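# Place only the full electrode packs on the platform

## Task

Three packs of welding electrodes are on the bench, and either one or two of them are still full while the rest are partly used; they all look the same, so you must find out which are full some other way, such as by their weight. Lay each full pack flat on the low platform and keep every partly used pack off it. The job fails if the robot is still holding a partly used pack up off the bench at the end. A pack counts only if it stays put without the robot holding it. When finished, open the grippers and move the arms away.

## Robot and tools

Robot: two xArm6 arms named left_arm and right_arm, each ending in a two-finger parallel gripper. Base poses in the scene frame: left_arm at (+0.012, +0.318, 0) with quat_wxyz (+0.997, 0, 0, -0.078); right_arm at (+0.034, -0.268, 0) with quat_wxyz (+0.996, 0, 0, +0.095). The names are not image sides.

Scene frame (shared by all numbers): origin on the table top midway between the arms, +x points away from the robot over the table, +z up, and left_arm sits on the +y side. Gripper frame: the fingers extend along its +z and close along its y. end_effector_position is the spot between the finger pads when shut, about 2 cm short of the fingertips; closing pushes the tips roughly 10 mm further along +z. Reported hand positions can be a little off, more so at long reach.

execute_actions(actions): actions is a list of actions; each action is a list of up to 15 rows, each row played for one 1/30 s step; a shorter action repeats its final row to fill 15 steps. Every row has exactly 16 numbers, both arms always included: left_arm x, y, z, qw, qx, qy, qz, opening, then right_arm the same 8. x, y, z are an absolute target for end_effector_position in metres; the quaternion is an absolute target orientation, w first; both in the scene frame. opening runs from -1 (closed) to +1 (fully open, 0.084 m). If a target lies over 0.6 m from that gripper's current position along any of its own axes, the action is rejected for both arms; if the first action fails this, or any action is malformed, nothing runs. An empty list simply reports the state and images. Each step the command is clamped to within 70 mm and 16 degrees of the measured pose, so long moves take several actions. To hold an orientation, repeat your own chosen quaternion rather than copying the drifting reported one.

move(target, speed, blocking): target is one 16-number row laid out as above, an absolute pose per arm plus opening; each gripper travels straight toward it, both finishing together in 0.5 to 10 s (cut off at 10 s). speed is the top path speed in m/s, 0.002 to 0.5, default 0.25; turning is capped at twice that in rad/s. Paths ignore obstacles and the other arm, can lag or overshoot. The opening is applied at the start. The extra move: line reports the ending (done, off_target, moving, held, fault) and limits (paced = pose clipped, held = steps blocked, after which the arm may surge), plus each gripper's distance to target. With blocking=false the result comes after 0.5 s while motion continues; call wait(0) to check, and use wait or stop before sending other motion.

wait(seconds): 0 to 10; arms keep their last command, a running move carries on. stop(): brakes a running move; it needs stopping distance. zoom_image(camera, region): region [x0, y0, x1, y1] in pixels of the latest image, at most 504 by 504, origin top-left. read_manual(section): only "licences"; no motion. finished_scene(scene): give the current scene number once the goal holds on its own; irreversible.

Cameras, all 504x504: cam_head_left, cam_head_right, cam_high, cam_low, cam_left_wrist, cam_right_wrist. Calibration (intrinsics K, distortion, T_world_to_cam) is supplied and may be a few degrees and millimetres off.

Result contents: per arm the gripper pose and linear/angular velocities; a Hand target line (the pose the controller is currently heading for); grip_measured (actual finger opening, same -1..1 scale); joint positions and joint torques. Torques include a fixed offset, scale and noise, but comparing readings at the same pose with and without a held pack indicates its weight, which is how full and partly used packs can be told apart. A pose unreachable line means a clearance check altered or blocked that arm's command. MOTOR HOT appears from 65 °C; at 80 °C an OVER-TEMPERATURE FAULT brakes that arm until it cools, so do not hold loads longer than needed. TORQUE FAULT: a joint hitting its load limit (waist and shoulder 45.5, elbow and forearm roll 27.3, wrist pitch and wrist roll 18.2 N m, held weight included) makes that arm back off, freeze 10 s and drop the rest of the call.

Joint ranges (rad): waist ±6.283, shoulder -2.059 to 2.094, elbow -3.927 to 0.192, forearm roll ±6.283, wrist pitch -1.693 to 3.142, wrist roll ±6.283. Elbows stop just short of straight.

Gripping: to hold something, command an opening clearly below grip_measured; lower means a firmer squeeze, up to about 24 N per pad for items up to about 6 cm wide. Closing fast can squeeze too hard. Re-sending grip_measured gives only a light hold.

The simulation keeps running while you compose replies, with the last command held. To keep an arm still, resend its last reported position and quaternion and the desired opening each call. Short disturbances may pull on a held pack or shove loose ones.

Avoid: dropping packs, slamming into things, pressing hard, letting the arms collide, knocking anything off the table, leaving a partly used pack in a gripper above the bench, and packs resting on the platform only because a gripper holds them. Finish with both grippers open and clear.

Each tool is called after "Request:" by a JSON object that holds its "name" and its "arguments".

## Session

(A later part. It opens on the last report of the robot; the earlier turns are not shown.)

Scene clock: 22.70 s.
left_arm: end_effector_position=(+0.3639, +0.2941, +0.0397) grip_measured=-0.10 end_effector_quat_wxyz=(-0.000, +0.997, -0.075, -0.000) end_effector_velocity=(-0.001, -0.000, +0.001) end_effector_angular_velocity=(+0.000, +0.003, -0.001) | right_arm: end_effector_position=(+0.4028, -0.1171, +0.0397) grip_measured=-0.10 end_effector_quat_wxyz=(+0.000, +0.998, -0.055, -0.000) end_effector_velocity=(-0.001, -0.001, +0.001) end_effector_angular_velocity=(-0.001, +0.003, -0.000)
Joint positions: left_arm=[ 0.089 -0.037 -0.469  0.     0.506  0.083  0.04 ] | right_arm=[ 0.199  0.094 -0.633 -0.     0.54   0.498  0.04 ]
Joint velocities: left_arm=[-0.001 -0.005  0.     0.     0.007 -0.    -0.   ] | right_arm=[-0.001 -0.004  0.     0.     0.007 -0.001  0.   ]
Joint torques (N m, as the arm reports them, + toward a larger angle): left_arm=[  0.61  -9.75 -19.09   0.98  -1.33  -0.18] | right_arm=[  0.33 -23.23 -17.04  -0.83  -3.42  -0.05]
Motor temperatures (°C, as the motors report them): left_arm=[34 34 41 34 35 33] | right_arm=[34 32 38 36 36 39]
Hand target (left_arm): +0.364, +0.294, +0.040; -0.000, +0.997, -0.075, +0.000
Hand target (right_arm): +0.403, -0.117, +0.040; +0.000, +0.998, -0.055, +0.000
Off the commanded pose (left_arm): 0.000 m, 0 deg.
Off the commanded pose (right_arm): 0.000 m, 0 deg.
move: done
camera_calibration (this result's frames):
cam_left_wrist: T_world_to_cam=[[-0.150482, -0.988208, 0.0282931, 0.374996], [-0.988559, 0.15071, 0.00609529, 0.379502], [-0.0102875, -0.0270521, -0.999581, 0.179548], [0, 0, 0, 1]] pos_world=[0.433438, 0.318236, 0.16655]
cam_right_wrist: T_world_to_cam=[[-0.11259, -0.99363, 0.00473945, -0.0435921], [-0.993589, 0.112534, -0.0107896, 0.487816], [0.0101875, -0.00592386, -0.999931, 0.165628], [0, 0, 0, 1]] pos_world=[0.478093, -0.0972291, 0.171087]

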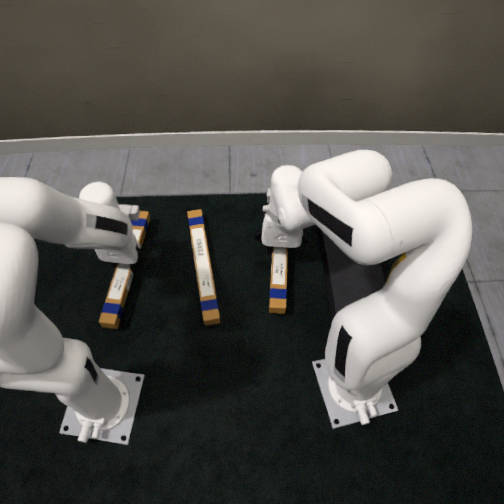

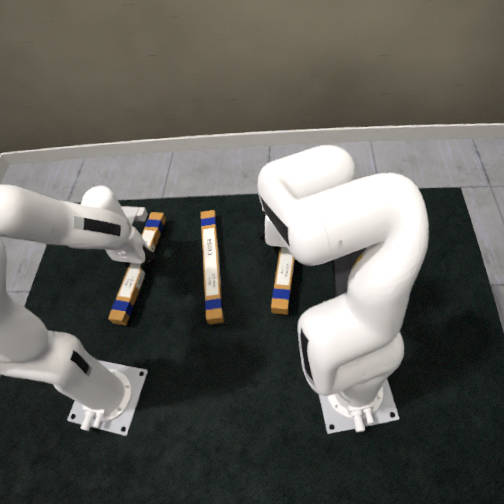

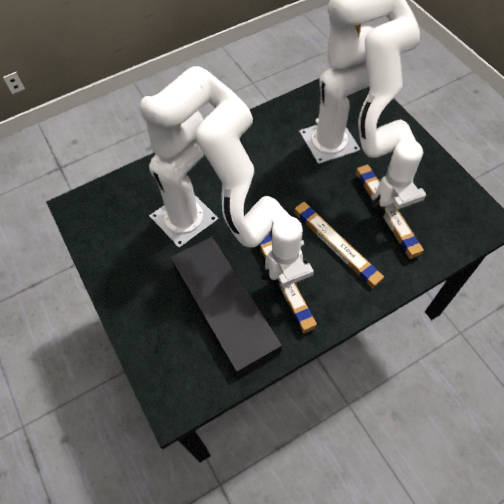

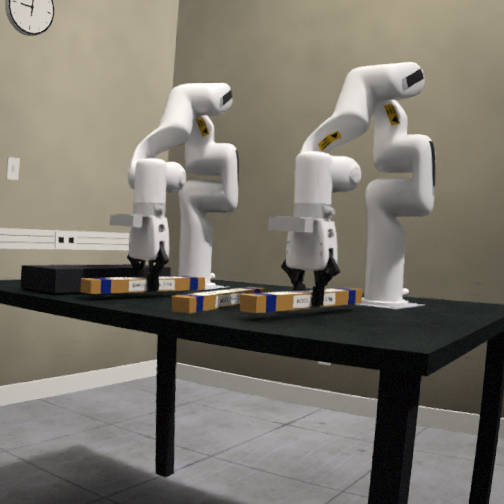

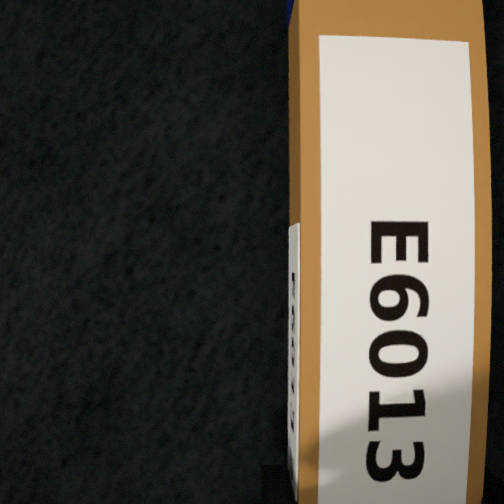

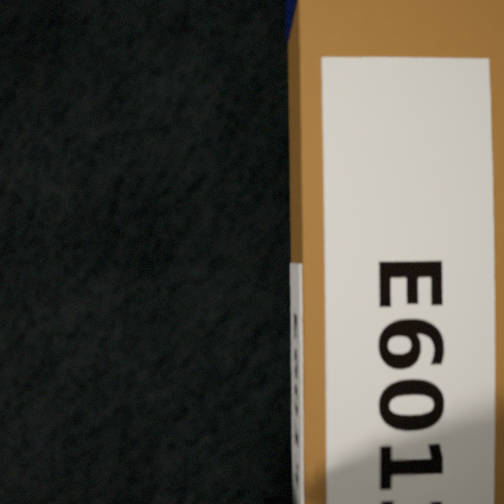

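Request:
{"name": "move", "arguments": {"target": [0.364,0.294,0.0235,0,0.997,-0.075,0,-0.7,0.403,-0.13,0.115,0,1,0,0,-0.7], "speed": 0.15}}

Request:
{"name": "move", "arguments": {"target": [0.364,0.294,0.0235,0,0.997,-0.075,0,1,0.397,-0.22,0.115,0,1,0,0,-0.7]}}

Request:
{"name": "move", "arguments": {"target": [0.364,0.285,0.07,0,0.997,-0.075,0,1,0.39,-0.34,0.11,0,1,0,0,-0.7]}}

Request:
{"name": "move", "arguments": {"target": [0.374,0.092,0.07,0,0.9974,0.072,0,1,0.39,-0.34,0.095,0,1,0,0,-0.7]}}

Request:
{"name": "zoom_image", "arguments": {"camera": "cam_low", "region": [0,220,200,320]}}

Scene clock: 28.57 s.
left_arm: end_effector_position=(+0.3640, +0.2940, +0.0236) grip_measured=-0.10 end_effector_quat_wxyz=(+0.000, +0.997, -0.075, +0.000) end_effector_velocity=(+0.000, +0.000, -0.000) end_effector_angular_velocity=(-0.000, -0.001, +0.001) | right_arm: end_effector_position=(+0.4025, -0.1303, +0.1144) grip_measured=-0.10 end_effector_quat_wxyz=(+0.000, +1.000, -0.000, -0.000) end_effector_velocity=(+0.002, +0.000, +0.004) end_effector_angular_velocity=(+0.003, -0.006, +0.001)
Joint positions: left_arm=[ 0.088  0.019 -0.466 -0.     0.447  0.083  0.04 ] | right_arm=[ 0.168 -0.11  -0.667 -0.001  0.779  0.358  0.04 ]
Joint velocities: left_arm=[ 0.     0.     0.    -0.    -0.001 -0.    -0.   ] | right_arm=[-0.001 -0.006 -0.006  0.001  0.005 -0.003  0.   ]
Joint torques (N m, as the arm reports them, + toward a larger angle): left_arm=[  0.22 -10.14 -18.32   1.11  -1.21  -0.21] | right_arm=[  0.07 -21.29 -19.73  -0.71  -3.23  -0.11]
Motor temperatures (°C, as the motors report them): left_arm=[34 34 41 34 35 33] | right_arm=[34 32 39 36 36 39]
Hand target (left_arm): +0.364, +0.294, +0.024; +0.000, +0.997, -0.075, +0.000
Hand target (right_arm): +0.403, -0.130, +0.115; +0.000, +1.000, -0.000, +0.000
Off the commanded pose (left_arm): 0.000 m, 0 deg.
Off the commanded pose (right_arm): 0.001 m, 0 deg.
move: done
camera_calibration (this result's frames):
cam_left_wrist: T_world_to_cam=[[-0.15066, -0.988173, 0.0285689, 0.375415], [-0.988537, 0.150877, 0.00557141, 0.379673], [-0.0098159, -0.027402, -0.999576, 0.163345], [0, 0, 0, 1]] pos_world=[0.433484, 0.318167, 0.150435]
cam_right_wrist: T_world_to_cam=[[-0.00323668, -0.999981, 0.00530021, -0.101961], [-0.99994, 0.00318086, -0.0105061, 0.47816], [0.010489, -0.00533389, -0.999931, 0.240287], [0, 0, 0, 1]] pos_world=[0.475281, -0.102198, 0.245834]

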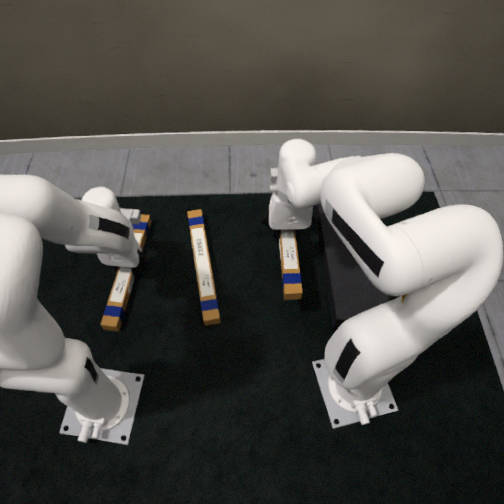

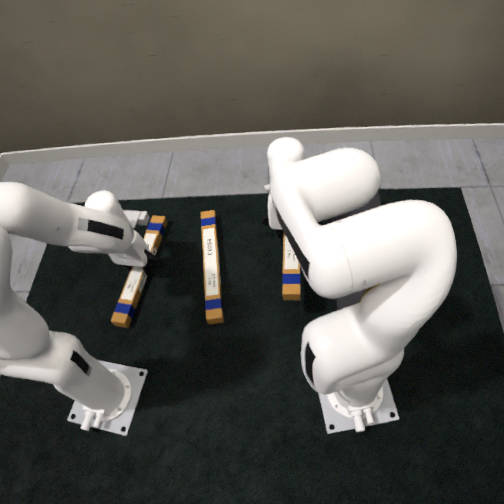

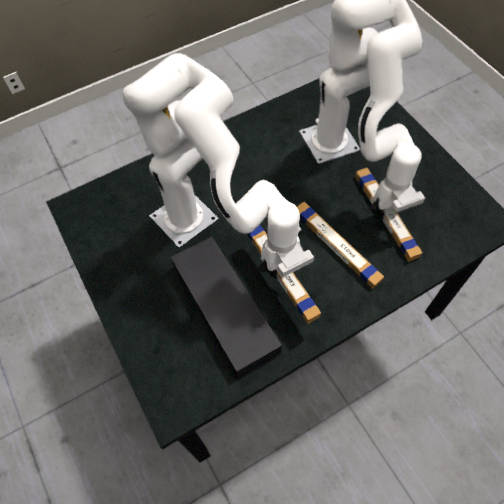

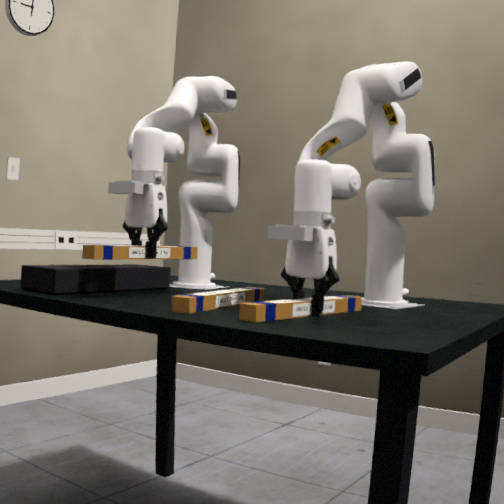

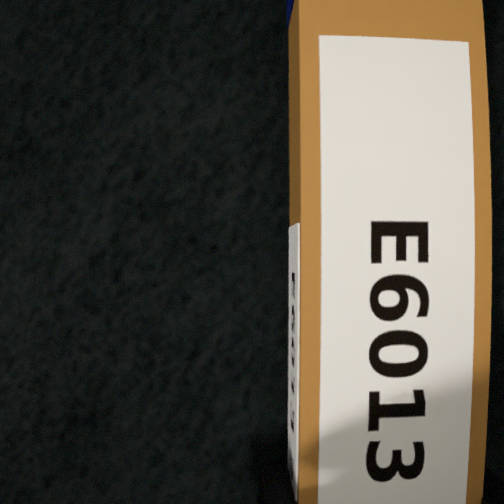

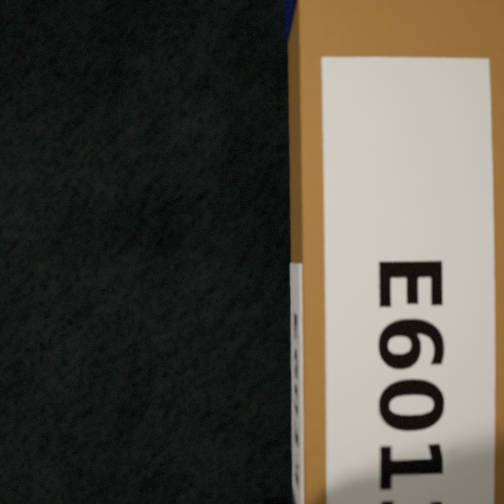

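Scene clock: 29.50 s.
left_arm: end_effector_position=(+0.3640, +0.2940, +0.0235) grip_measured=+1.00 end_effector_quat_wxyz=(+0.000, +0.997, -0.075, +0.000) end_effector_velocity=(-0.000, +0.001, -0.000) end_effector_angular_velocity=(+0.000, +0.001, +0.002) | right_arm: end_effector_position=(+0.3967, -0.2197, +0.1149) grip_measured=-0.10 end_effector_quat_wxyz=(+0.001, +1.000, +0.000, -0.000) end_effector_velocity=(-0.001, -0.002, -0.000) end_effector_angular_velocity=(+0.002, +0.002, +0.001)
Joint positions: left_arm=[ 0.089  0.019 -0.466  0.     0.447  0.083  0.084] | right_arm=[-0.057 -0.205 -0.571 -0.001  0.777  0.133  0.04 ]
Joint velocities: left_arm=[ 0.002  0.001  0.     0.     0.     0.    -0.   ] | right_arm=[-0.007 -0.001  0.002  0.003  0.002 -0.01   0.   ]
Joint torques (N m, as the arm reports them, + toward a larger angle): left_arm=[  0.58  -9.9  -17.54   1.08  -1.15  -0.08] | right_arm=[  0.01 -19.01 -19.87  -0.87  -3.34  -0.1 ]
Motor temperatures (°C, as the motors report them): left_arm=[34 34 41 34 35 33] | right_arm=[34 32 39 36 36 39]
Hand target (left_arm): +0.364, +0.294, +0.024; +0.000, +0.997, -0.075, -0.000
Hand target (right_arm): +0.397, -0.220, +0.115; +0.000, +1.000, -0.000, -0.000
Off the commanded pose (left_arm): 0.000 m, 0 deg.
Off the commanded pose (right_arm): 0.000 m, 0 deg.
move: done
camera_calibration (this result's frames):
cam_left_wrist: T_world_to_cam=[[-0.150577, -0.988189, 0.0284307, 0.375438], [-0.988548, 0.150798, 0.00579247, 0.379655], [-0.0100114, -0.0272329, -0.999579, 0.16327], [0, 0, 0, 1]] pos_world=[0.433473, 0.318199, 0.150328]
cam_right_wrist: T_world_to_cam=[[-0.0023129, -0.999983, 0.00538093, -0.191808], [-0.999935, 0.00225285, -0.0111396, 0.472447], [0.0111273, -0.00540635, -0.999923, 0.240071], [0, 0, 0, 1]] pos_world=[0.469301, -0.191571, 0.246347]

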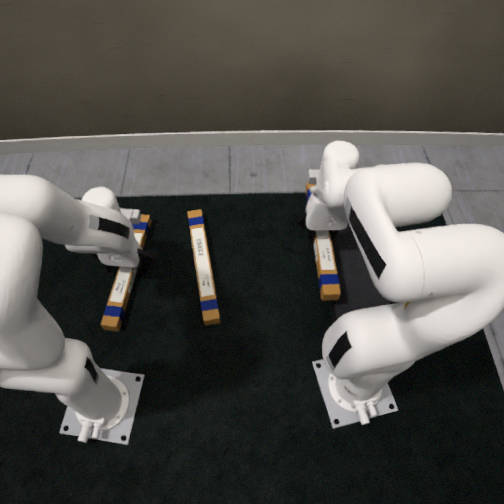

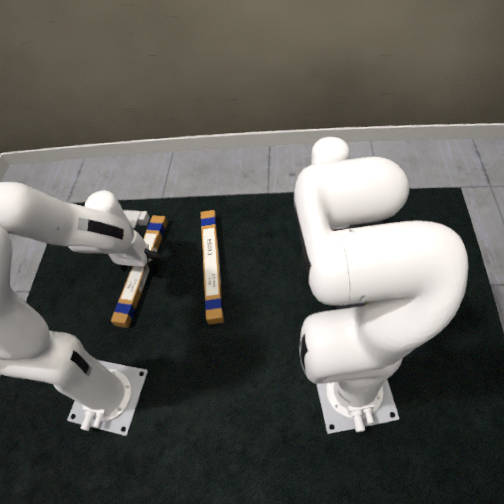

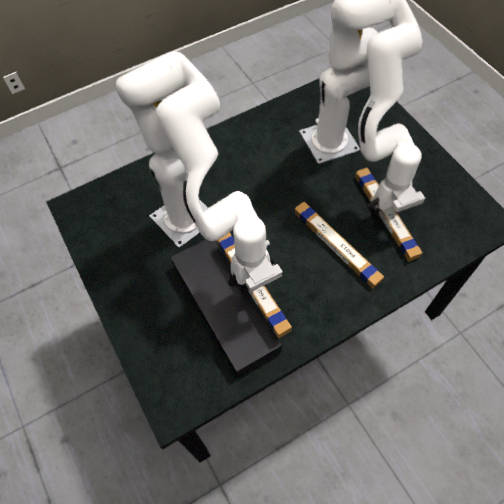

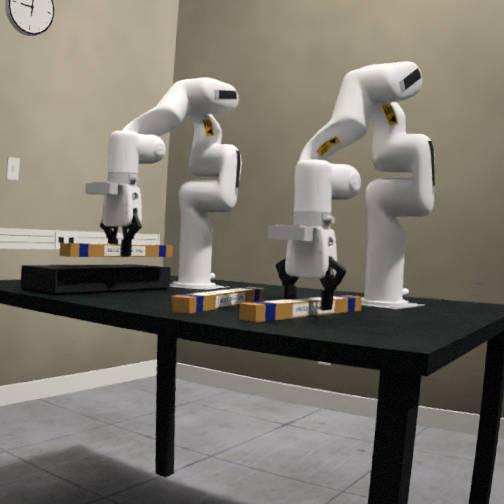

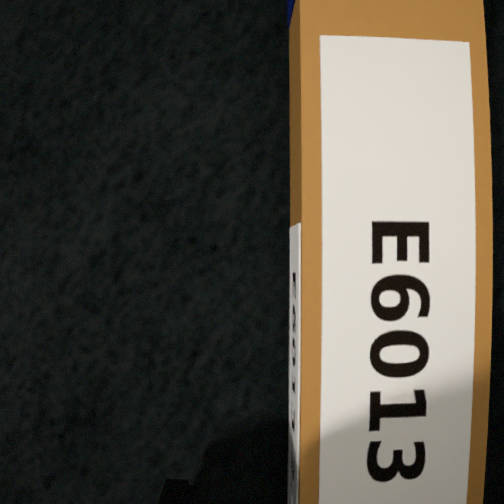

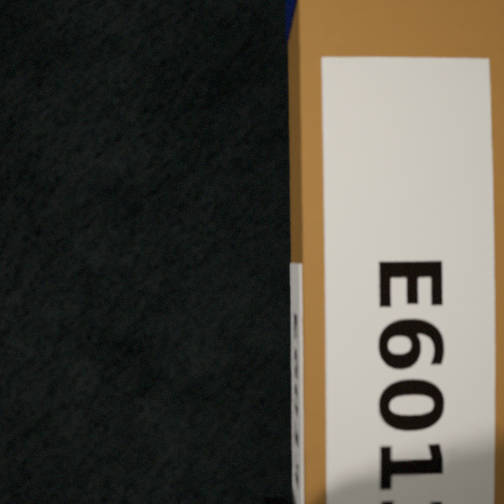

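Scene clock: 30.57 s.
left_arm: end_effector_position=(+0.3640, +0.2852, +0.0698) grip_measured=+1.00 end_effector_quat_wxyz=(-0.000, +0.997, -0.075, -0.000) end_effector_velocity=(+0.001, -0.000, +0.002) end_effector_angular_velocity=(-0.000, -0.003, -0.001) | right_arm: end_effector_position=(+0.3895, -0.3398, +0.1100) grip_measured=-0.10 end_effector_quat_wxyz=(+0.001, +1.000, +0.000, -0.000) end_effector_velocity=(+0.000, -0.002, +0.000) end_effector_angular_velocity=(+0.002, -0.000, +0.000)
Joint positions: left_arm=[ 0.063 -0.129 -0.487  0.001  0.617  0.057  0.084] | right_arm=[-0.389 -0.205 -0.555 -0.002  0.76  -0.199  0.04 ]
Joint velocities: left_arm=[-0.001 -0.004 -0.001  0.     0.002 -0.    -0.   ] | right_arm=[-0.006  0.003 -0.003  0.002 -0.    -0.008 -0.   ]
Joint torques (N m, as the arm reports them, + toward a larger angle): left_arm=[  0.54  -8.89 -19.81   1.02  -0.99  -0.29] | right_arm=[  0.27 -19.   -19.79  -0.87  -3.21  -0.11]
Motor temperatures (°C, as the motors report them): left_arm=[34 34 41 34 35 33] | right_arm=[34 32 39 36 36 39]
Hand target (left_arm): +0.364, +0.285, +0.070; -0.000, +0.997, -0.075, +0.000
Hand target (right_arm): +0.389, -0.340, +0.110; +0.001, +1.000, +0.000, -0.000
Off the commanded pose (left_arm): 0.000 m, 0 deg.
Off the commanded pose (right_arm): 0.001 m, 0 deg.
move: done
camera_calibration (this result's frames):
cam_left_wrist: T_world_to_cam=[[-0.150282, -0.988248, 0.0279473, 0.36534], [-0.988589, 0.15051, 0.00621313, 0.380766], [-0.0103465, -0.0266947, -0.99959, 0.209253], [0, 0, 0, 1]] pos_world=[0.43349, 0.309324, 0.196591]
cam_right_wrist: T_world_to_cam=[[-0.00220826, -0.999982, 0.00562858, -0.311939], [-0.999941, 0.00214833, -0.0106312, 0.465382], [0.0106189, -0.00565173, -0.999928, 0.234689], [0, 0, 0, 1]] pos_world=[0.462173, -0.311607, 0.241376]

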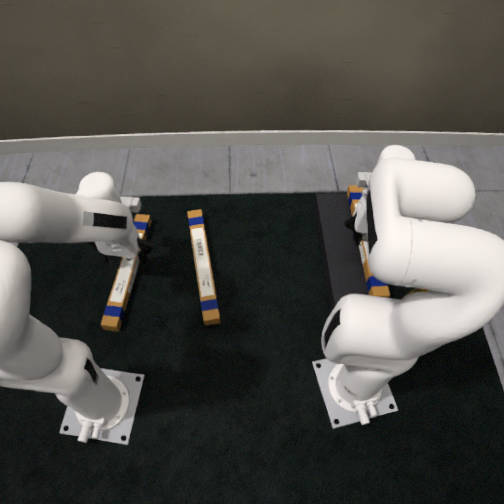

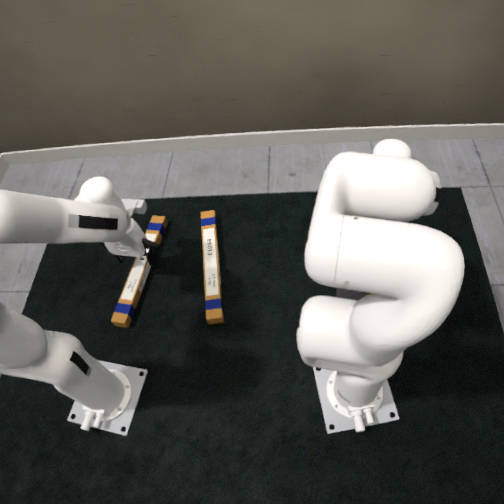

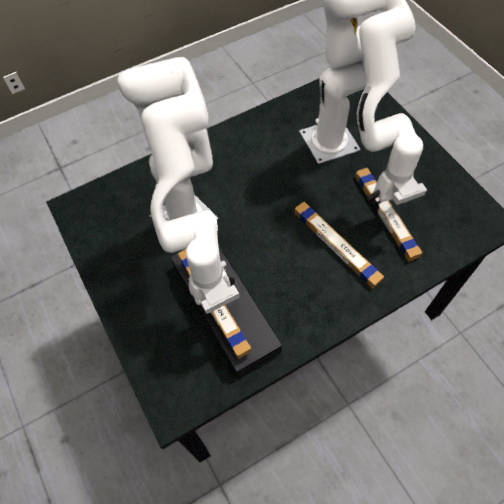

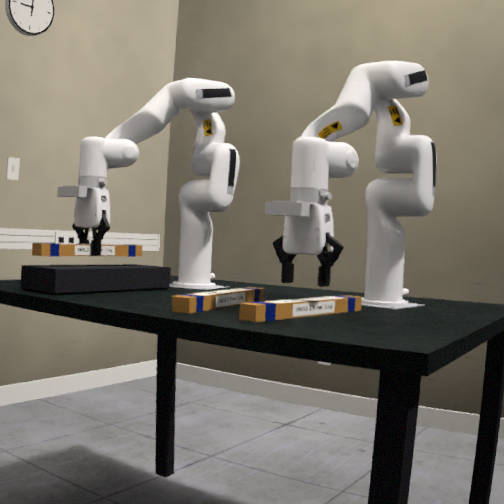

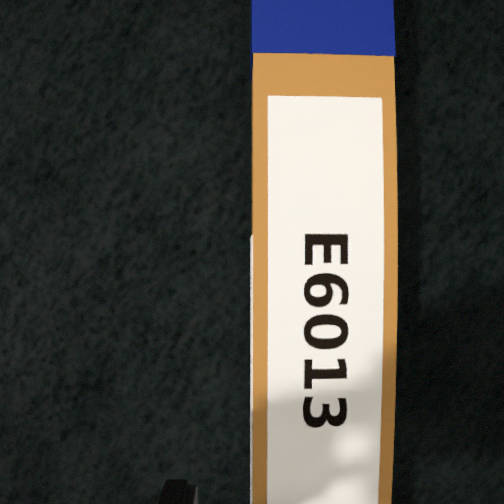

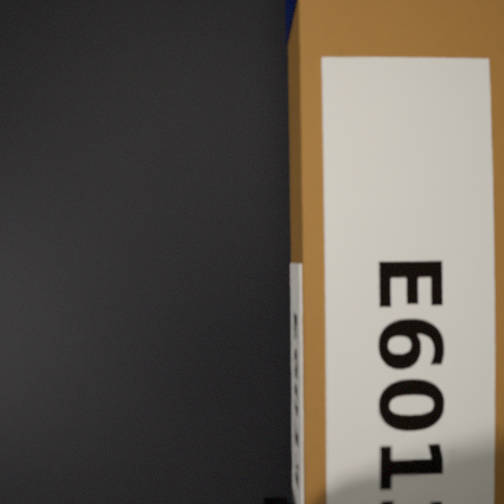

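Scene clock: 31.97 s.
left_arm: end_effector_position=(+0.3741, +0.0926, +0.0699) grip_measured=+1.00 end_effector_quat_wxyz=(-0.000, +0.997, +0.072, +0.001) end_effector_velocity=(-0.000, -0.003, -0.000) end_effector_angular_velocity=(+0.004, +0.001, -0.000) | right_arm: end_effector_position=(+0.3901, -0.3400, +0.0950) grip_measured=-0.10 end_effector_quat_wxyz=(-0.000, +1.000, +0.000, +0.000) end_effector_velocity=(+0.001, +0.000, +0.000) end_effector_angular_velocity=(-0.000, -0.002, +0.000)
Joint positions: left_arm=[-0.401  0.093 -0.75   0.002  0.656 -0.702  0.084] | right_arm=[-0.39  -0.167 -0.541  0.     0.707 -0.201  0.04 ]
Joint velocities: left_arm=[-0.006  0.006 -0.008  0.005  0.004 -0.011 -0.   ] | right_arm=[ 0.001  0.    -0.001 -0.    -0.001  0.001 -0.   ]
Joint torques (N m, as the arm reports them, + toward a larger angle): left_arm=[  0.51 -12.52 -20.43   1.03  -0.97  -0.12] | right_arm=[  0.12 -19.24 -19.17  -0.86  -3.28  -0.15]
Motor temperatures (°C, as the motors report them): left_arm=[34 34 41 34 35 33] | right_arm=[34 32 39 36 36 39]
Hand target (left_arm): +0.374, +0.092, +0.070; -0.000, +0.997, +0.072, +0.001
Hand target (right_arm): +0.390, -0.340, +0.095; -0.000, +1.000, +0.000, +0.000
Off the commanded pose (left_arm): 0.001 m, 0 deg.
Off the commanded pose (right_arm): 0.000 m, 0 deg.
move: done
camera_calibration (this result's frames):
cam_left_wrist: T_world_to_cam=[[0.142698, -0.989369, 0.0280431, 0.067029], [-0.989766, -0.142628, 0.00449438, 0.447449], [-0.000446869, -0.0283975, -0.999597, 0.200822], [0, 0, 0, 1]] pos_world=[0.433395, 0.135838, 0.196851]
cam_right_wrist: T_world_to_cam=[[-0.00264063, -0.999987, 0.00427496, -0.311726], [-0.999932, 0.00259188, -0.0113676, 0.466019], [0.0113564, -0.00430469, -0.999926, 0.219892], [0, 0, 0, 1]] pos_world=[0.462667, -0.311984, 0.226506]

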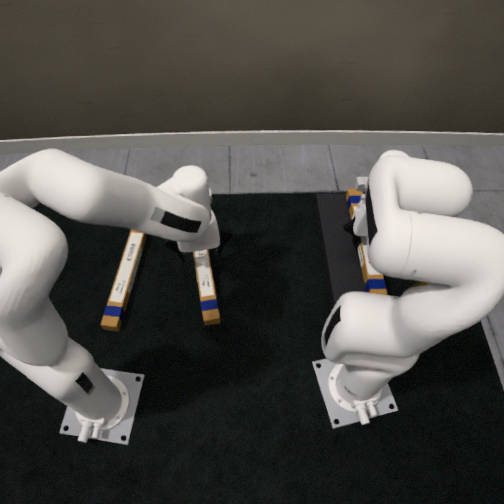

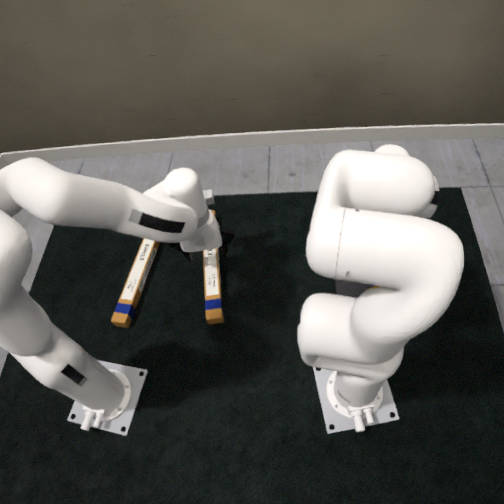

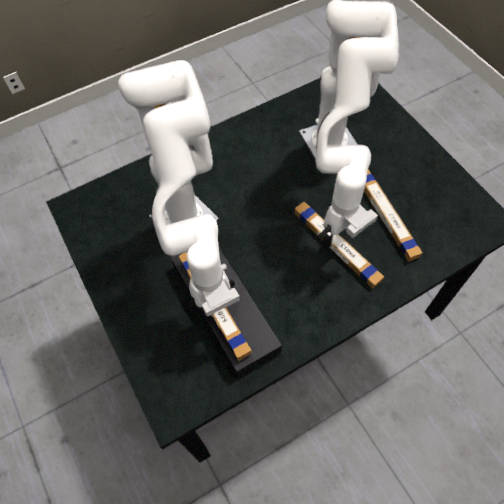

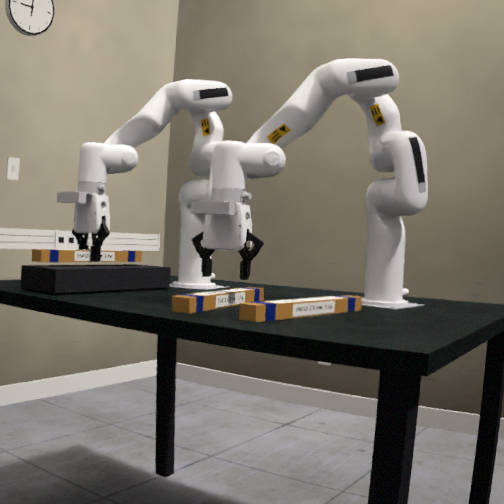

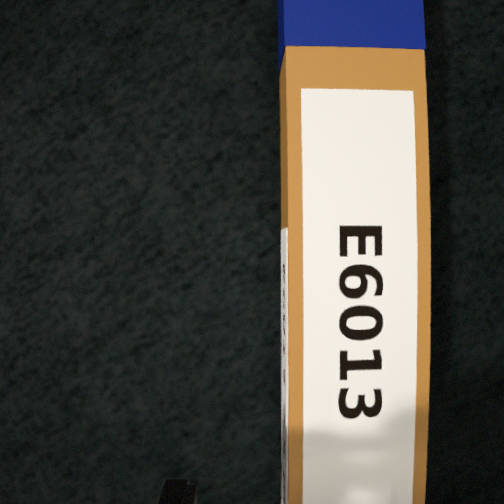

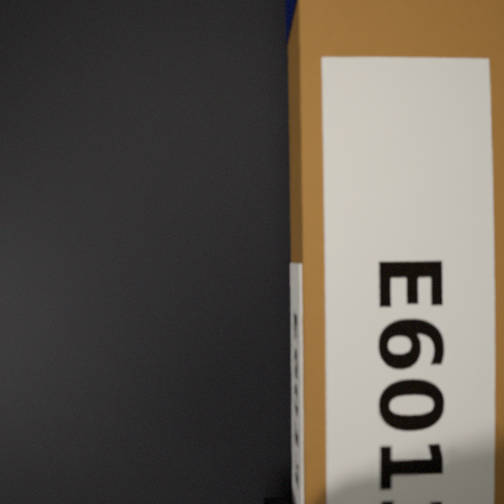

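Region (0, 220, 200, 320) of cam_low's 504x504 image, scaled by 2.520, with more detail than that image has.

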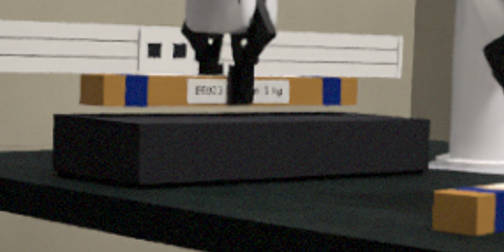

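Request:
{"name": "move", "arguments": {"target": [0.374,0.091,0.023,0,0.997,0.077,0,1,0.39,-0.34,0.084,0,1,0,0,-0.7], "speed": 0.1}}

Request:
{"name": "move", "arguments": {"target": [0.374,0.091,0.023,0,0.997,0.077,0,-0.7,0.39,-0.34,0.084,0,1,0,0,1]}}

Request:
{"name": "move", "arguments": {"target": [0.374,0.091,0.04,0,0.997,0.077,0,-0.7,0.39,-0.34,0.15,0,1,0,0,1], "speed": 0.15}}

Scene clock: 36.00 s.
left_arm: end_effector_position=(+0.3740, +0.0909, +0.0234) grip_measured=+1.00 end_effector_quat_wxyz=(+0.000, +0.997, +0.077, +0.000) end_effector_velocity=(-0.000, +0.001, -0.003) end_effector_angular_velocity=(+0.001, +0.003, +0.002) | right_arm: end_effector_position=(+0.3905, -0.3401, +0.0846) grip_measured=-0.10 end_effector_quat_wxyz=(+0.000, +1.000, +0.000, +0.001) end_effector_velocity=(+0.000, +0.000, -0.000) end_effector_angular_velocity=(-0.000, -0.001, +0.000)
Joint positions: left_arm=[-0.404  0.217 -0.738 -0.001  0.52  -0.713  0.084] | right_arm=[-0.39  -0.139 -0.532  0.     0.669 -0.201  0.04 ]
Joint velocities: left_arm=[ 0.001  0.006  0.001 -0.    -0.004 -0.     0.   ] | right_arm=[ 0.     0.001  0.    -0.    -0.002  0.     0.   ]
Joint torques (N m, as the arm reports them, + toward a larger angle): left_arm=[  0.33 -12.79 -18.6    1.09  -1.08  -0.19] | right_arm=[  0.22 -17.35 -17.17  -0.78  -3.51  -0.04]
Motor temperatures (°C, as the motors report them): left_arm=[34 34 41 34 35 33] | right_arm=[34 32 39 36 37 39]
Hand target (left_arm): +0.374, +0.091, +0.023; +0.000, +0.997, +0.077, -0.000
Hand target (right_arm): +0.390, -0.340, +0.084; -0.000, +1.000, +0.000, +0.000
Off the commanded pose (left_arm): 0.000 m, 0 deg.
Off the commanded pose (right_arm): 0.001 m, 0 deg.
move: done
camera_calibration (this result's frames):
cam_left_wrist: T_world_to_cam=[[0.152199, -0.987921, 0.0291108, 0.0629246], [-0.988349, -0.152102, 0.00552531, 0.447665], [-0.00103075, -0.0296126, -0.999561, 0.154591], [0, 0, 0, 1]] pos_world=[0.433032, 0.134833, 0.150218]
cam_right_wrist: T_world_to_cam=[[-0.00266344, -0.999986, 0.00458656, -0.311801], [-0.999915, 0.00260477, -0.0127516, 0.466492], [0.0127395, -0.00462014, -0.999908, 0.208809], [0, 0, 0, 1]] pos_world=[0.462962, -0.312047, 0.216168]

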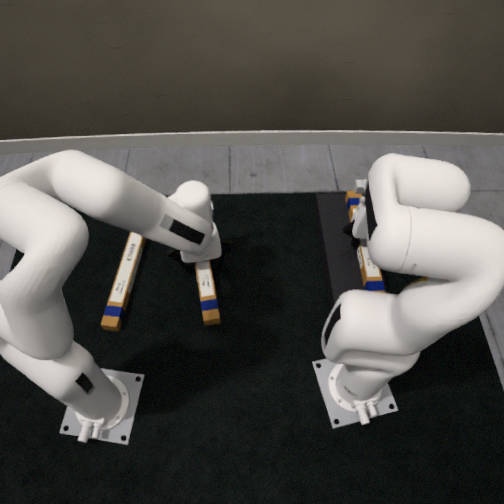

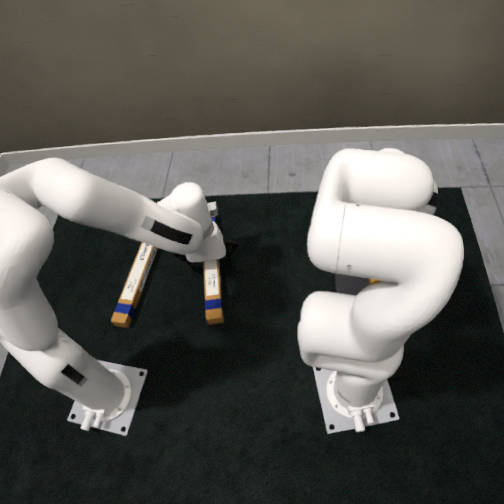

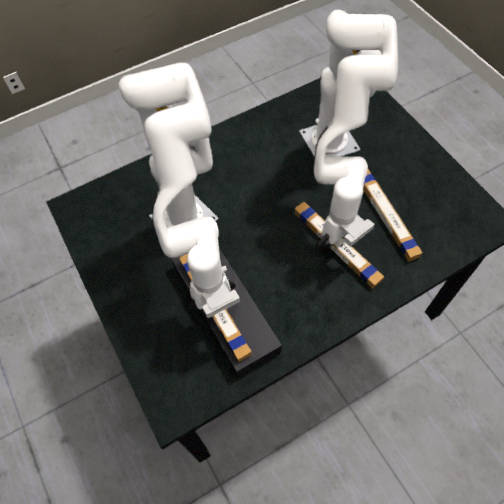

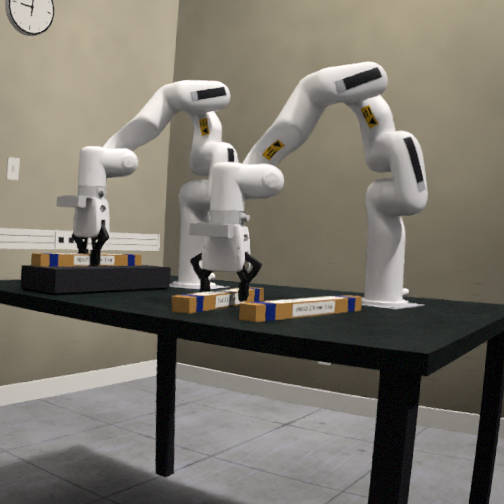

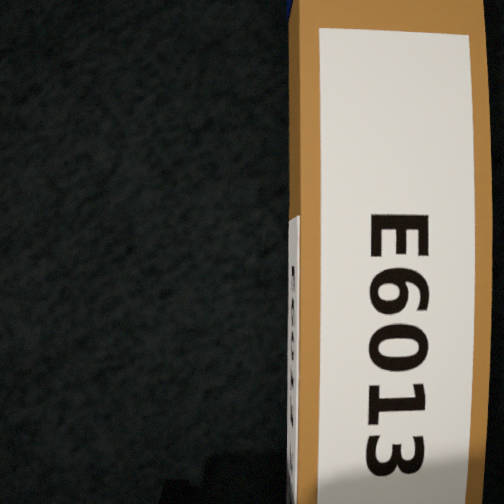

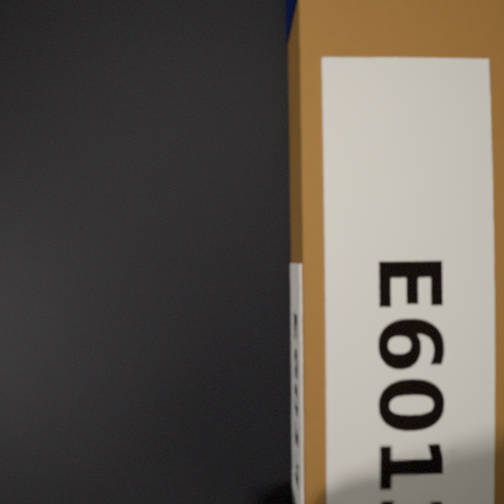

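Scene clock: 36.70 s.
left_arm: end_effector_position=(+0.3741, +0.0909, +0.0233) grip_measured=-0.10 end_effector_quat_wxyz=(+0.000, +0.997, +0.077, +0.000) end_effector_velocity=(-0.000, -0.001, -0.000) end_effector_angular_velocity=(+0.000, -0.000, -0.002) | right_arm: end_effector_position=(+0.3900, -0.3400, +0.0840) grip_measured=+1.00 end_effector_quat_wxyz=(+0.000, +1.000, +0.000, +0.000) end_effector_velocity=(-0.001, +0.000, -0.001) end_effector_angular_velocity=(+0.001, +0.003, +0.001)
Joint positions: left_arm=[-0.404  0.217 -0.738 -0.     0.52  -0.714  0.04 ] | right_arm=[-0.39  -0.138 -0.531  0.     0.669 -0.201  0.084]
Joint velocities: left_arm=[-0.002  0.    -0.     0.001 -0.    -0.001  0.   ] | right_arm=[-0.001  0.     0.003 -0.     0.    -0.001 -0.   ]
Joint torques (N m, as the arm reports them, + toward a larger angle): left_arm=[  0.72 -11.1  -18.09   0.93  -1.67  -0.36] | right_arm=[  0.1  -15.84 -15.12  -0.91  -2.31  -0.11]
Motor temperatures (°C, as the motors report them): left_arm=[34 34 41 34 35 33] | right_arm=[34 32 39 36 37 39]
Hand target (left_arm): +0.374, +0.091, +0.023; +0.000, +0.997, +0.077, -0.000
Hand target (right_arm): +0.390, -0.340, +0.084; -0.000, +1.000, +0.000, +0.000
Off the commanded pose (left_arm): 0.000 m, 0 deg.
Off the commanded pose (right_arm): 0.000 m, 0 deg.
move: done
camera_calibration (this result's frames):
cam_left_wrist: T_world_to_cam=[[0.152361, -0.987908, 0.0287185, 0.0629126], [-0.988324, -0.152266, 0.00547871, 0.44774], [-0.0010396, -0.029218, -0.999573, 0.154485], [0, 0, 0, 1]] pos_world=[0.433088, 0.134841, 0.150159]
cam_right_wrist: T_world_to_cam=[[-0.00272317, -0.999987, 0.00436983, -0.311679], [-0.999931, 0.00267308, -0.0114277, 0.465918], [0.0114158, -0.00440065, -0.999925, 0.208851], [0, 0, 0, 1]] pos_world=[0.462653, -0.312002, 0.215521]

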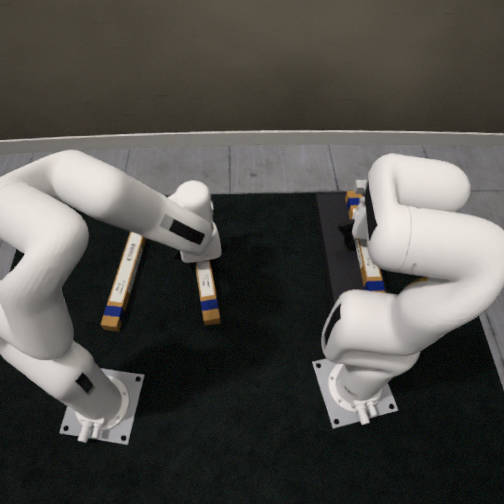

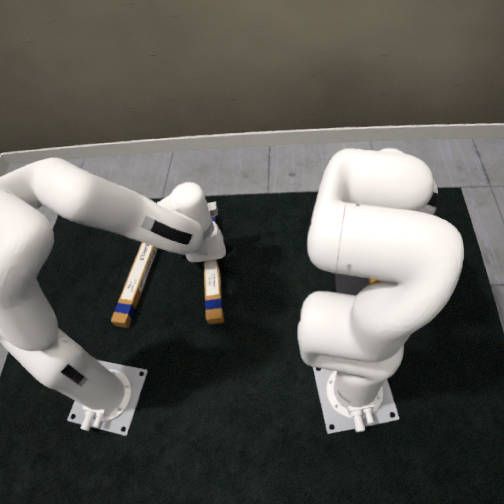

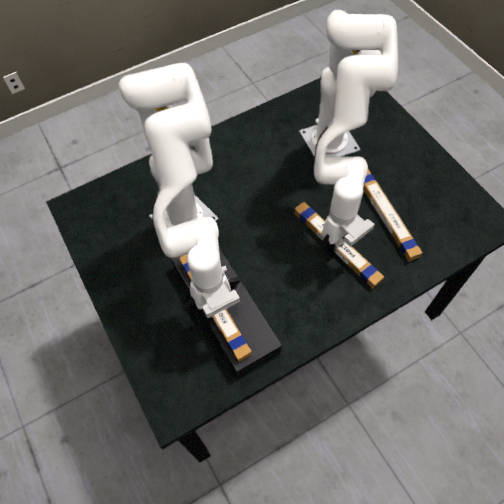

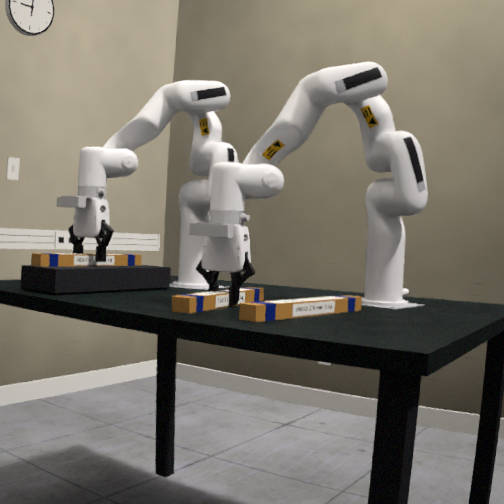

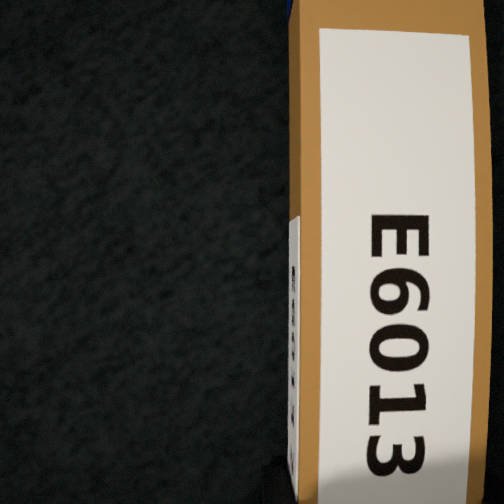

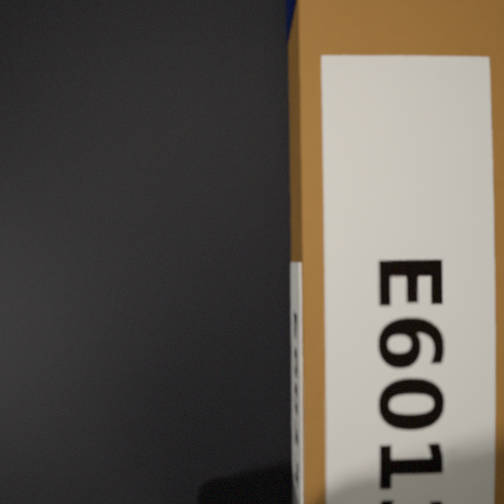

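Scene clock: 37.63 s.
left_arm: end_effector_position=(+0.3740, +0.0911, +0.0398) grip_measured=-0.10 end_effector_quat_wxyz=(-0.000, +0.997, +0.077, -0.000) end_effector_velocity=(+0.001, -0.000, +0.001) end_effector_angular_velocity=(-0.002, -0.002, +0.001) | right_arm: end_effector_position=(+0.3896, -0.3401, +0.1495) grip_measured=+1.00 end_effector_quat_wxyz=(+0.000, +1.000, -0.000, -0.000) end_effector_velocity=(+0.001, -0.001, +0.003) end_effector_angular_velocity=(-0.001, -0.003, -0.003)
Joint positions: left_arm=[-0.404  0.172 -0.741  0.     0.569 -0.714  0.04 ] | right_arm=[-0.39  -0.285 -0.609 -0.     0.895 -0.2    0.084]
Joint velocities: left_arm=[ 0.    -0.002 -0.002 -0.001  0.001  0.    -0.   ] | right_arm=[-0.003 -0.004 -0.006  0.     0.007  0.    -0.   ]
Joint torques (N m, as the arm reports them, + toward a larger angle): left_arm=[  0.43 -15.28 -23.     0.92  -1.67  -0.09] | right_arm=[  0.32 -14.42 -16.8   -0.72  -2.32  -0.18]
Motor temperatures (°C, as the motors report them): left_arm=[34 34 41 34 35 33] | right_arm=[34 32 39 36 37 39]
Hand target (left_arm): +0.374, +0.091, +0.040; -0.000, +0.997, +0.077, +0.000
Hand target (right_arm): +0.390, -0.340, +0.150; +0.000, +1.000, -0.000, -0.000
Off the commanded pose (left_arm): 0.000 m, 0 deg.
Off the commanded pose (right_arm): 0.001 m, 0 deg.
move: done
camera_calibration (this result's frames):
cam_left_wrist: T_world_to_cam=[[0.152535, -0.987898, 0.0281122, 0.0625802], [-0.988297, -0.152427, 0.00597693, 0.44751], [-0.00161954, -0.0286949, -0.999587, 0.171167], [0, 0, 0, 1]] pos_world=[0.433004, 0.134947, 0.166662]
cam_right_wrist: T_world_to_cam=[[-0.00312154, -0.999985, 0.00458022, -0.311889], [-0.999941, 0.00307355, -0.0104483, 0.466225], [0.0104341, -0.00461256, -0.999935, 0.274656], [0, 0, 0, 1]] pos_world=[0.462358, -0.31205, 0.280938]

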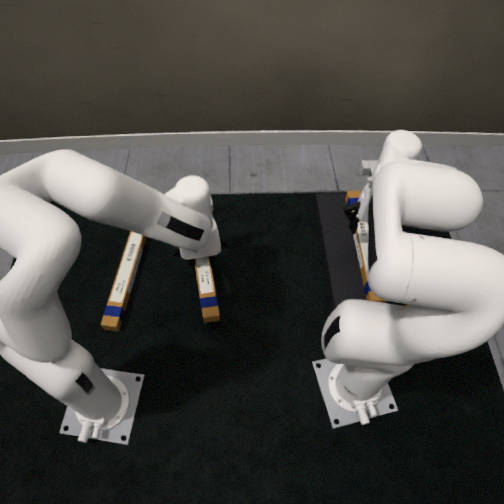

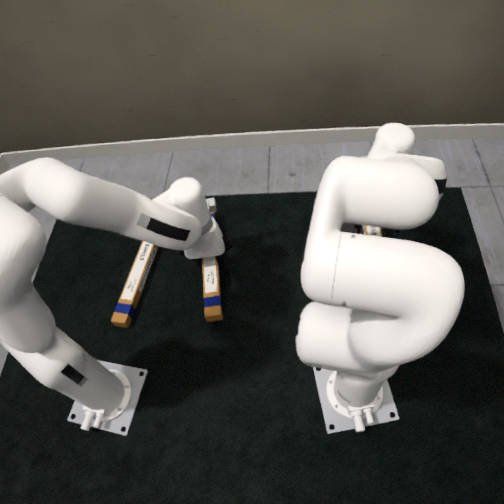

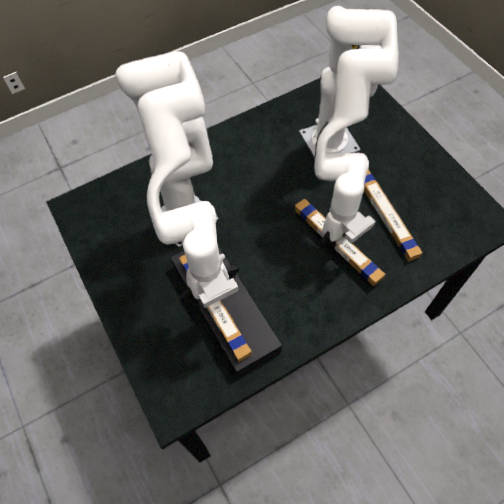

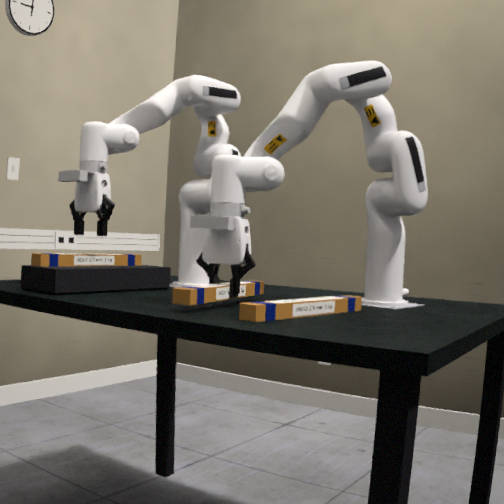

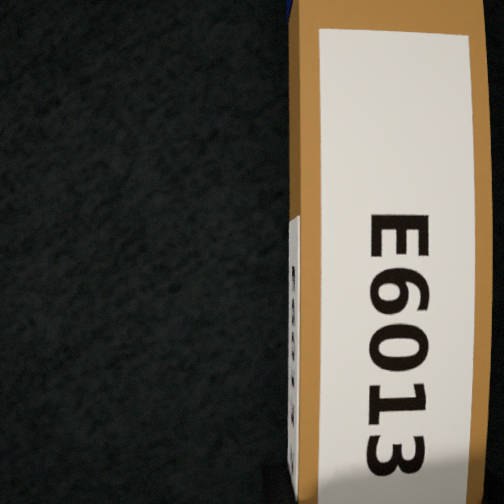

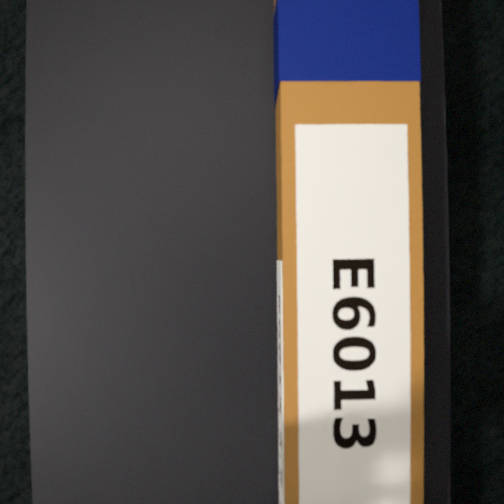

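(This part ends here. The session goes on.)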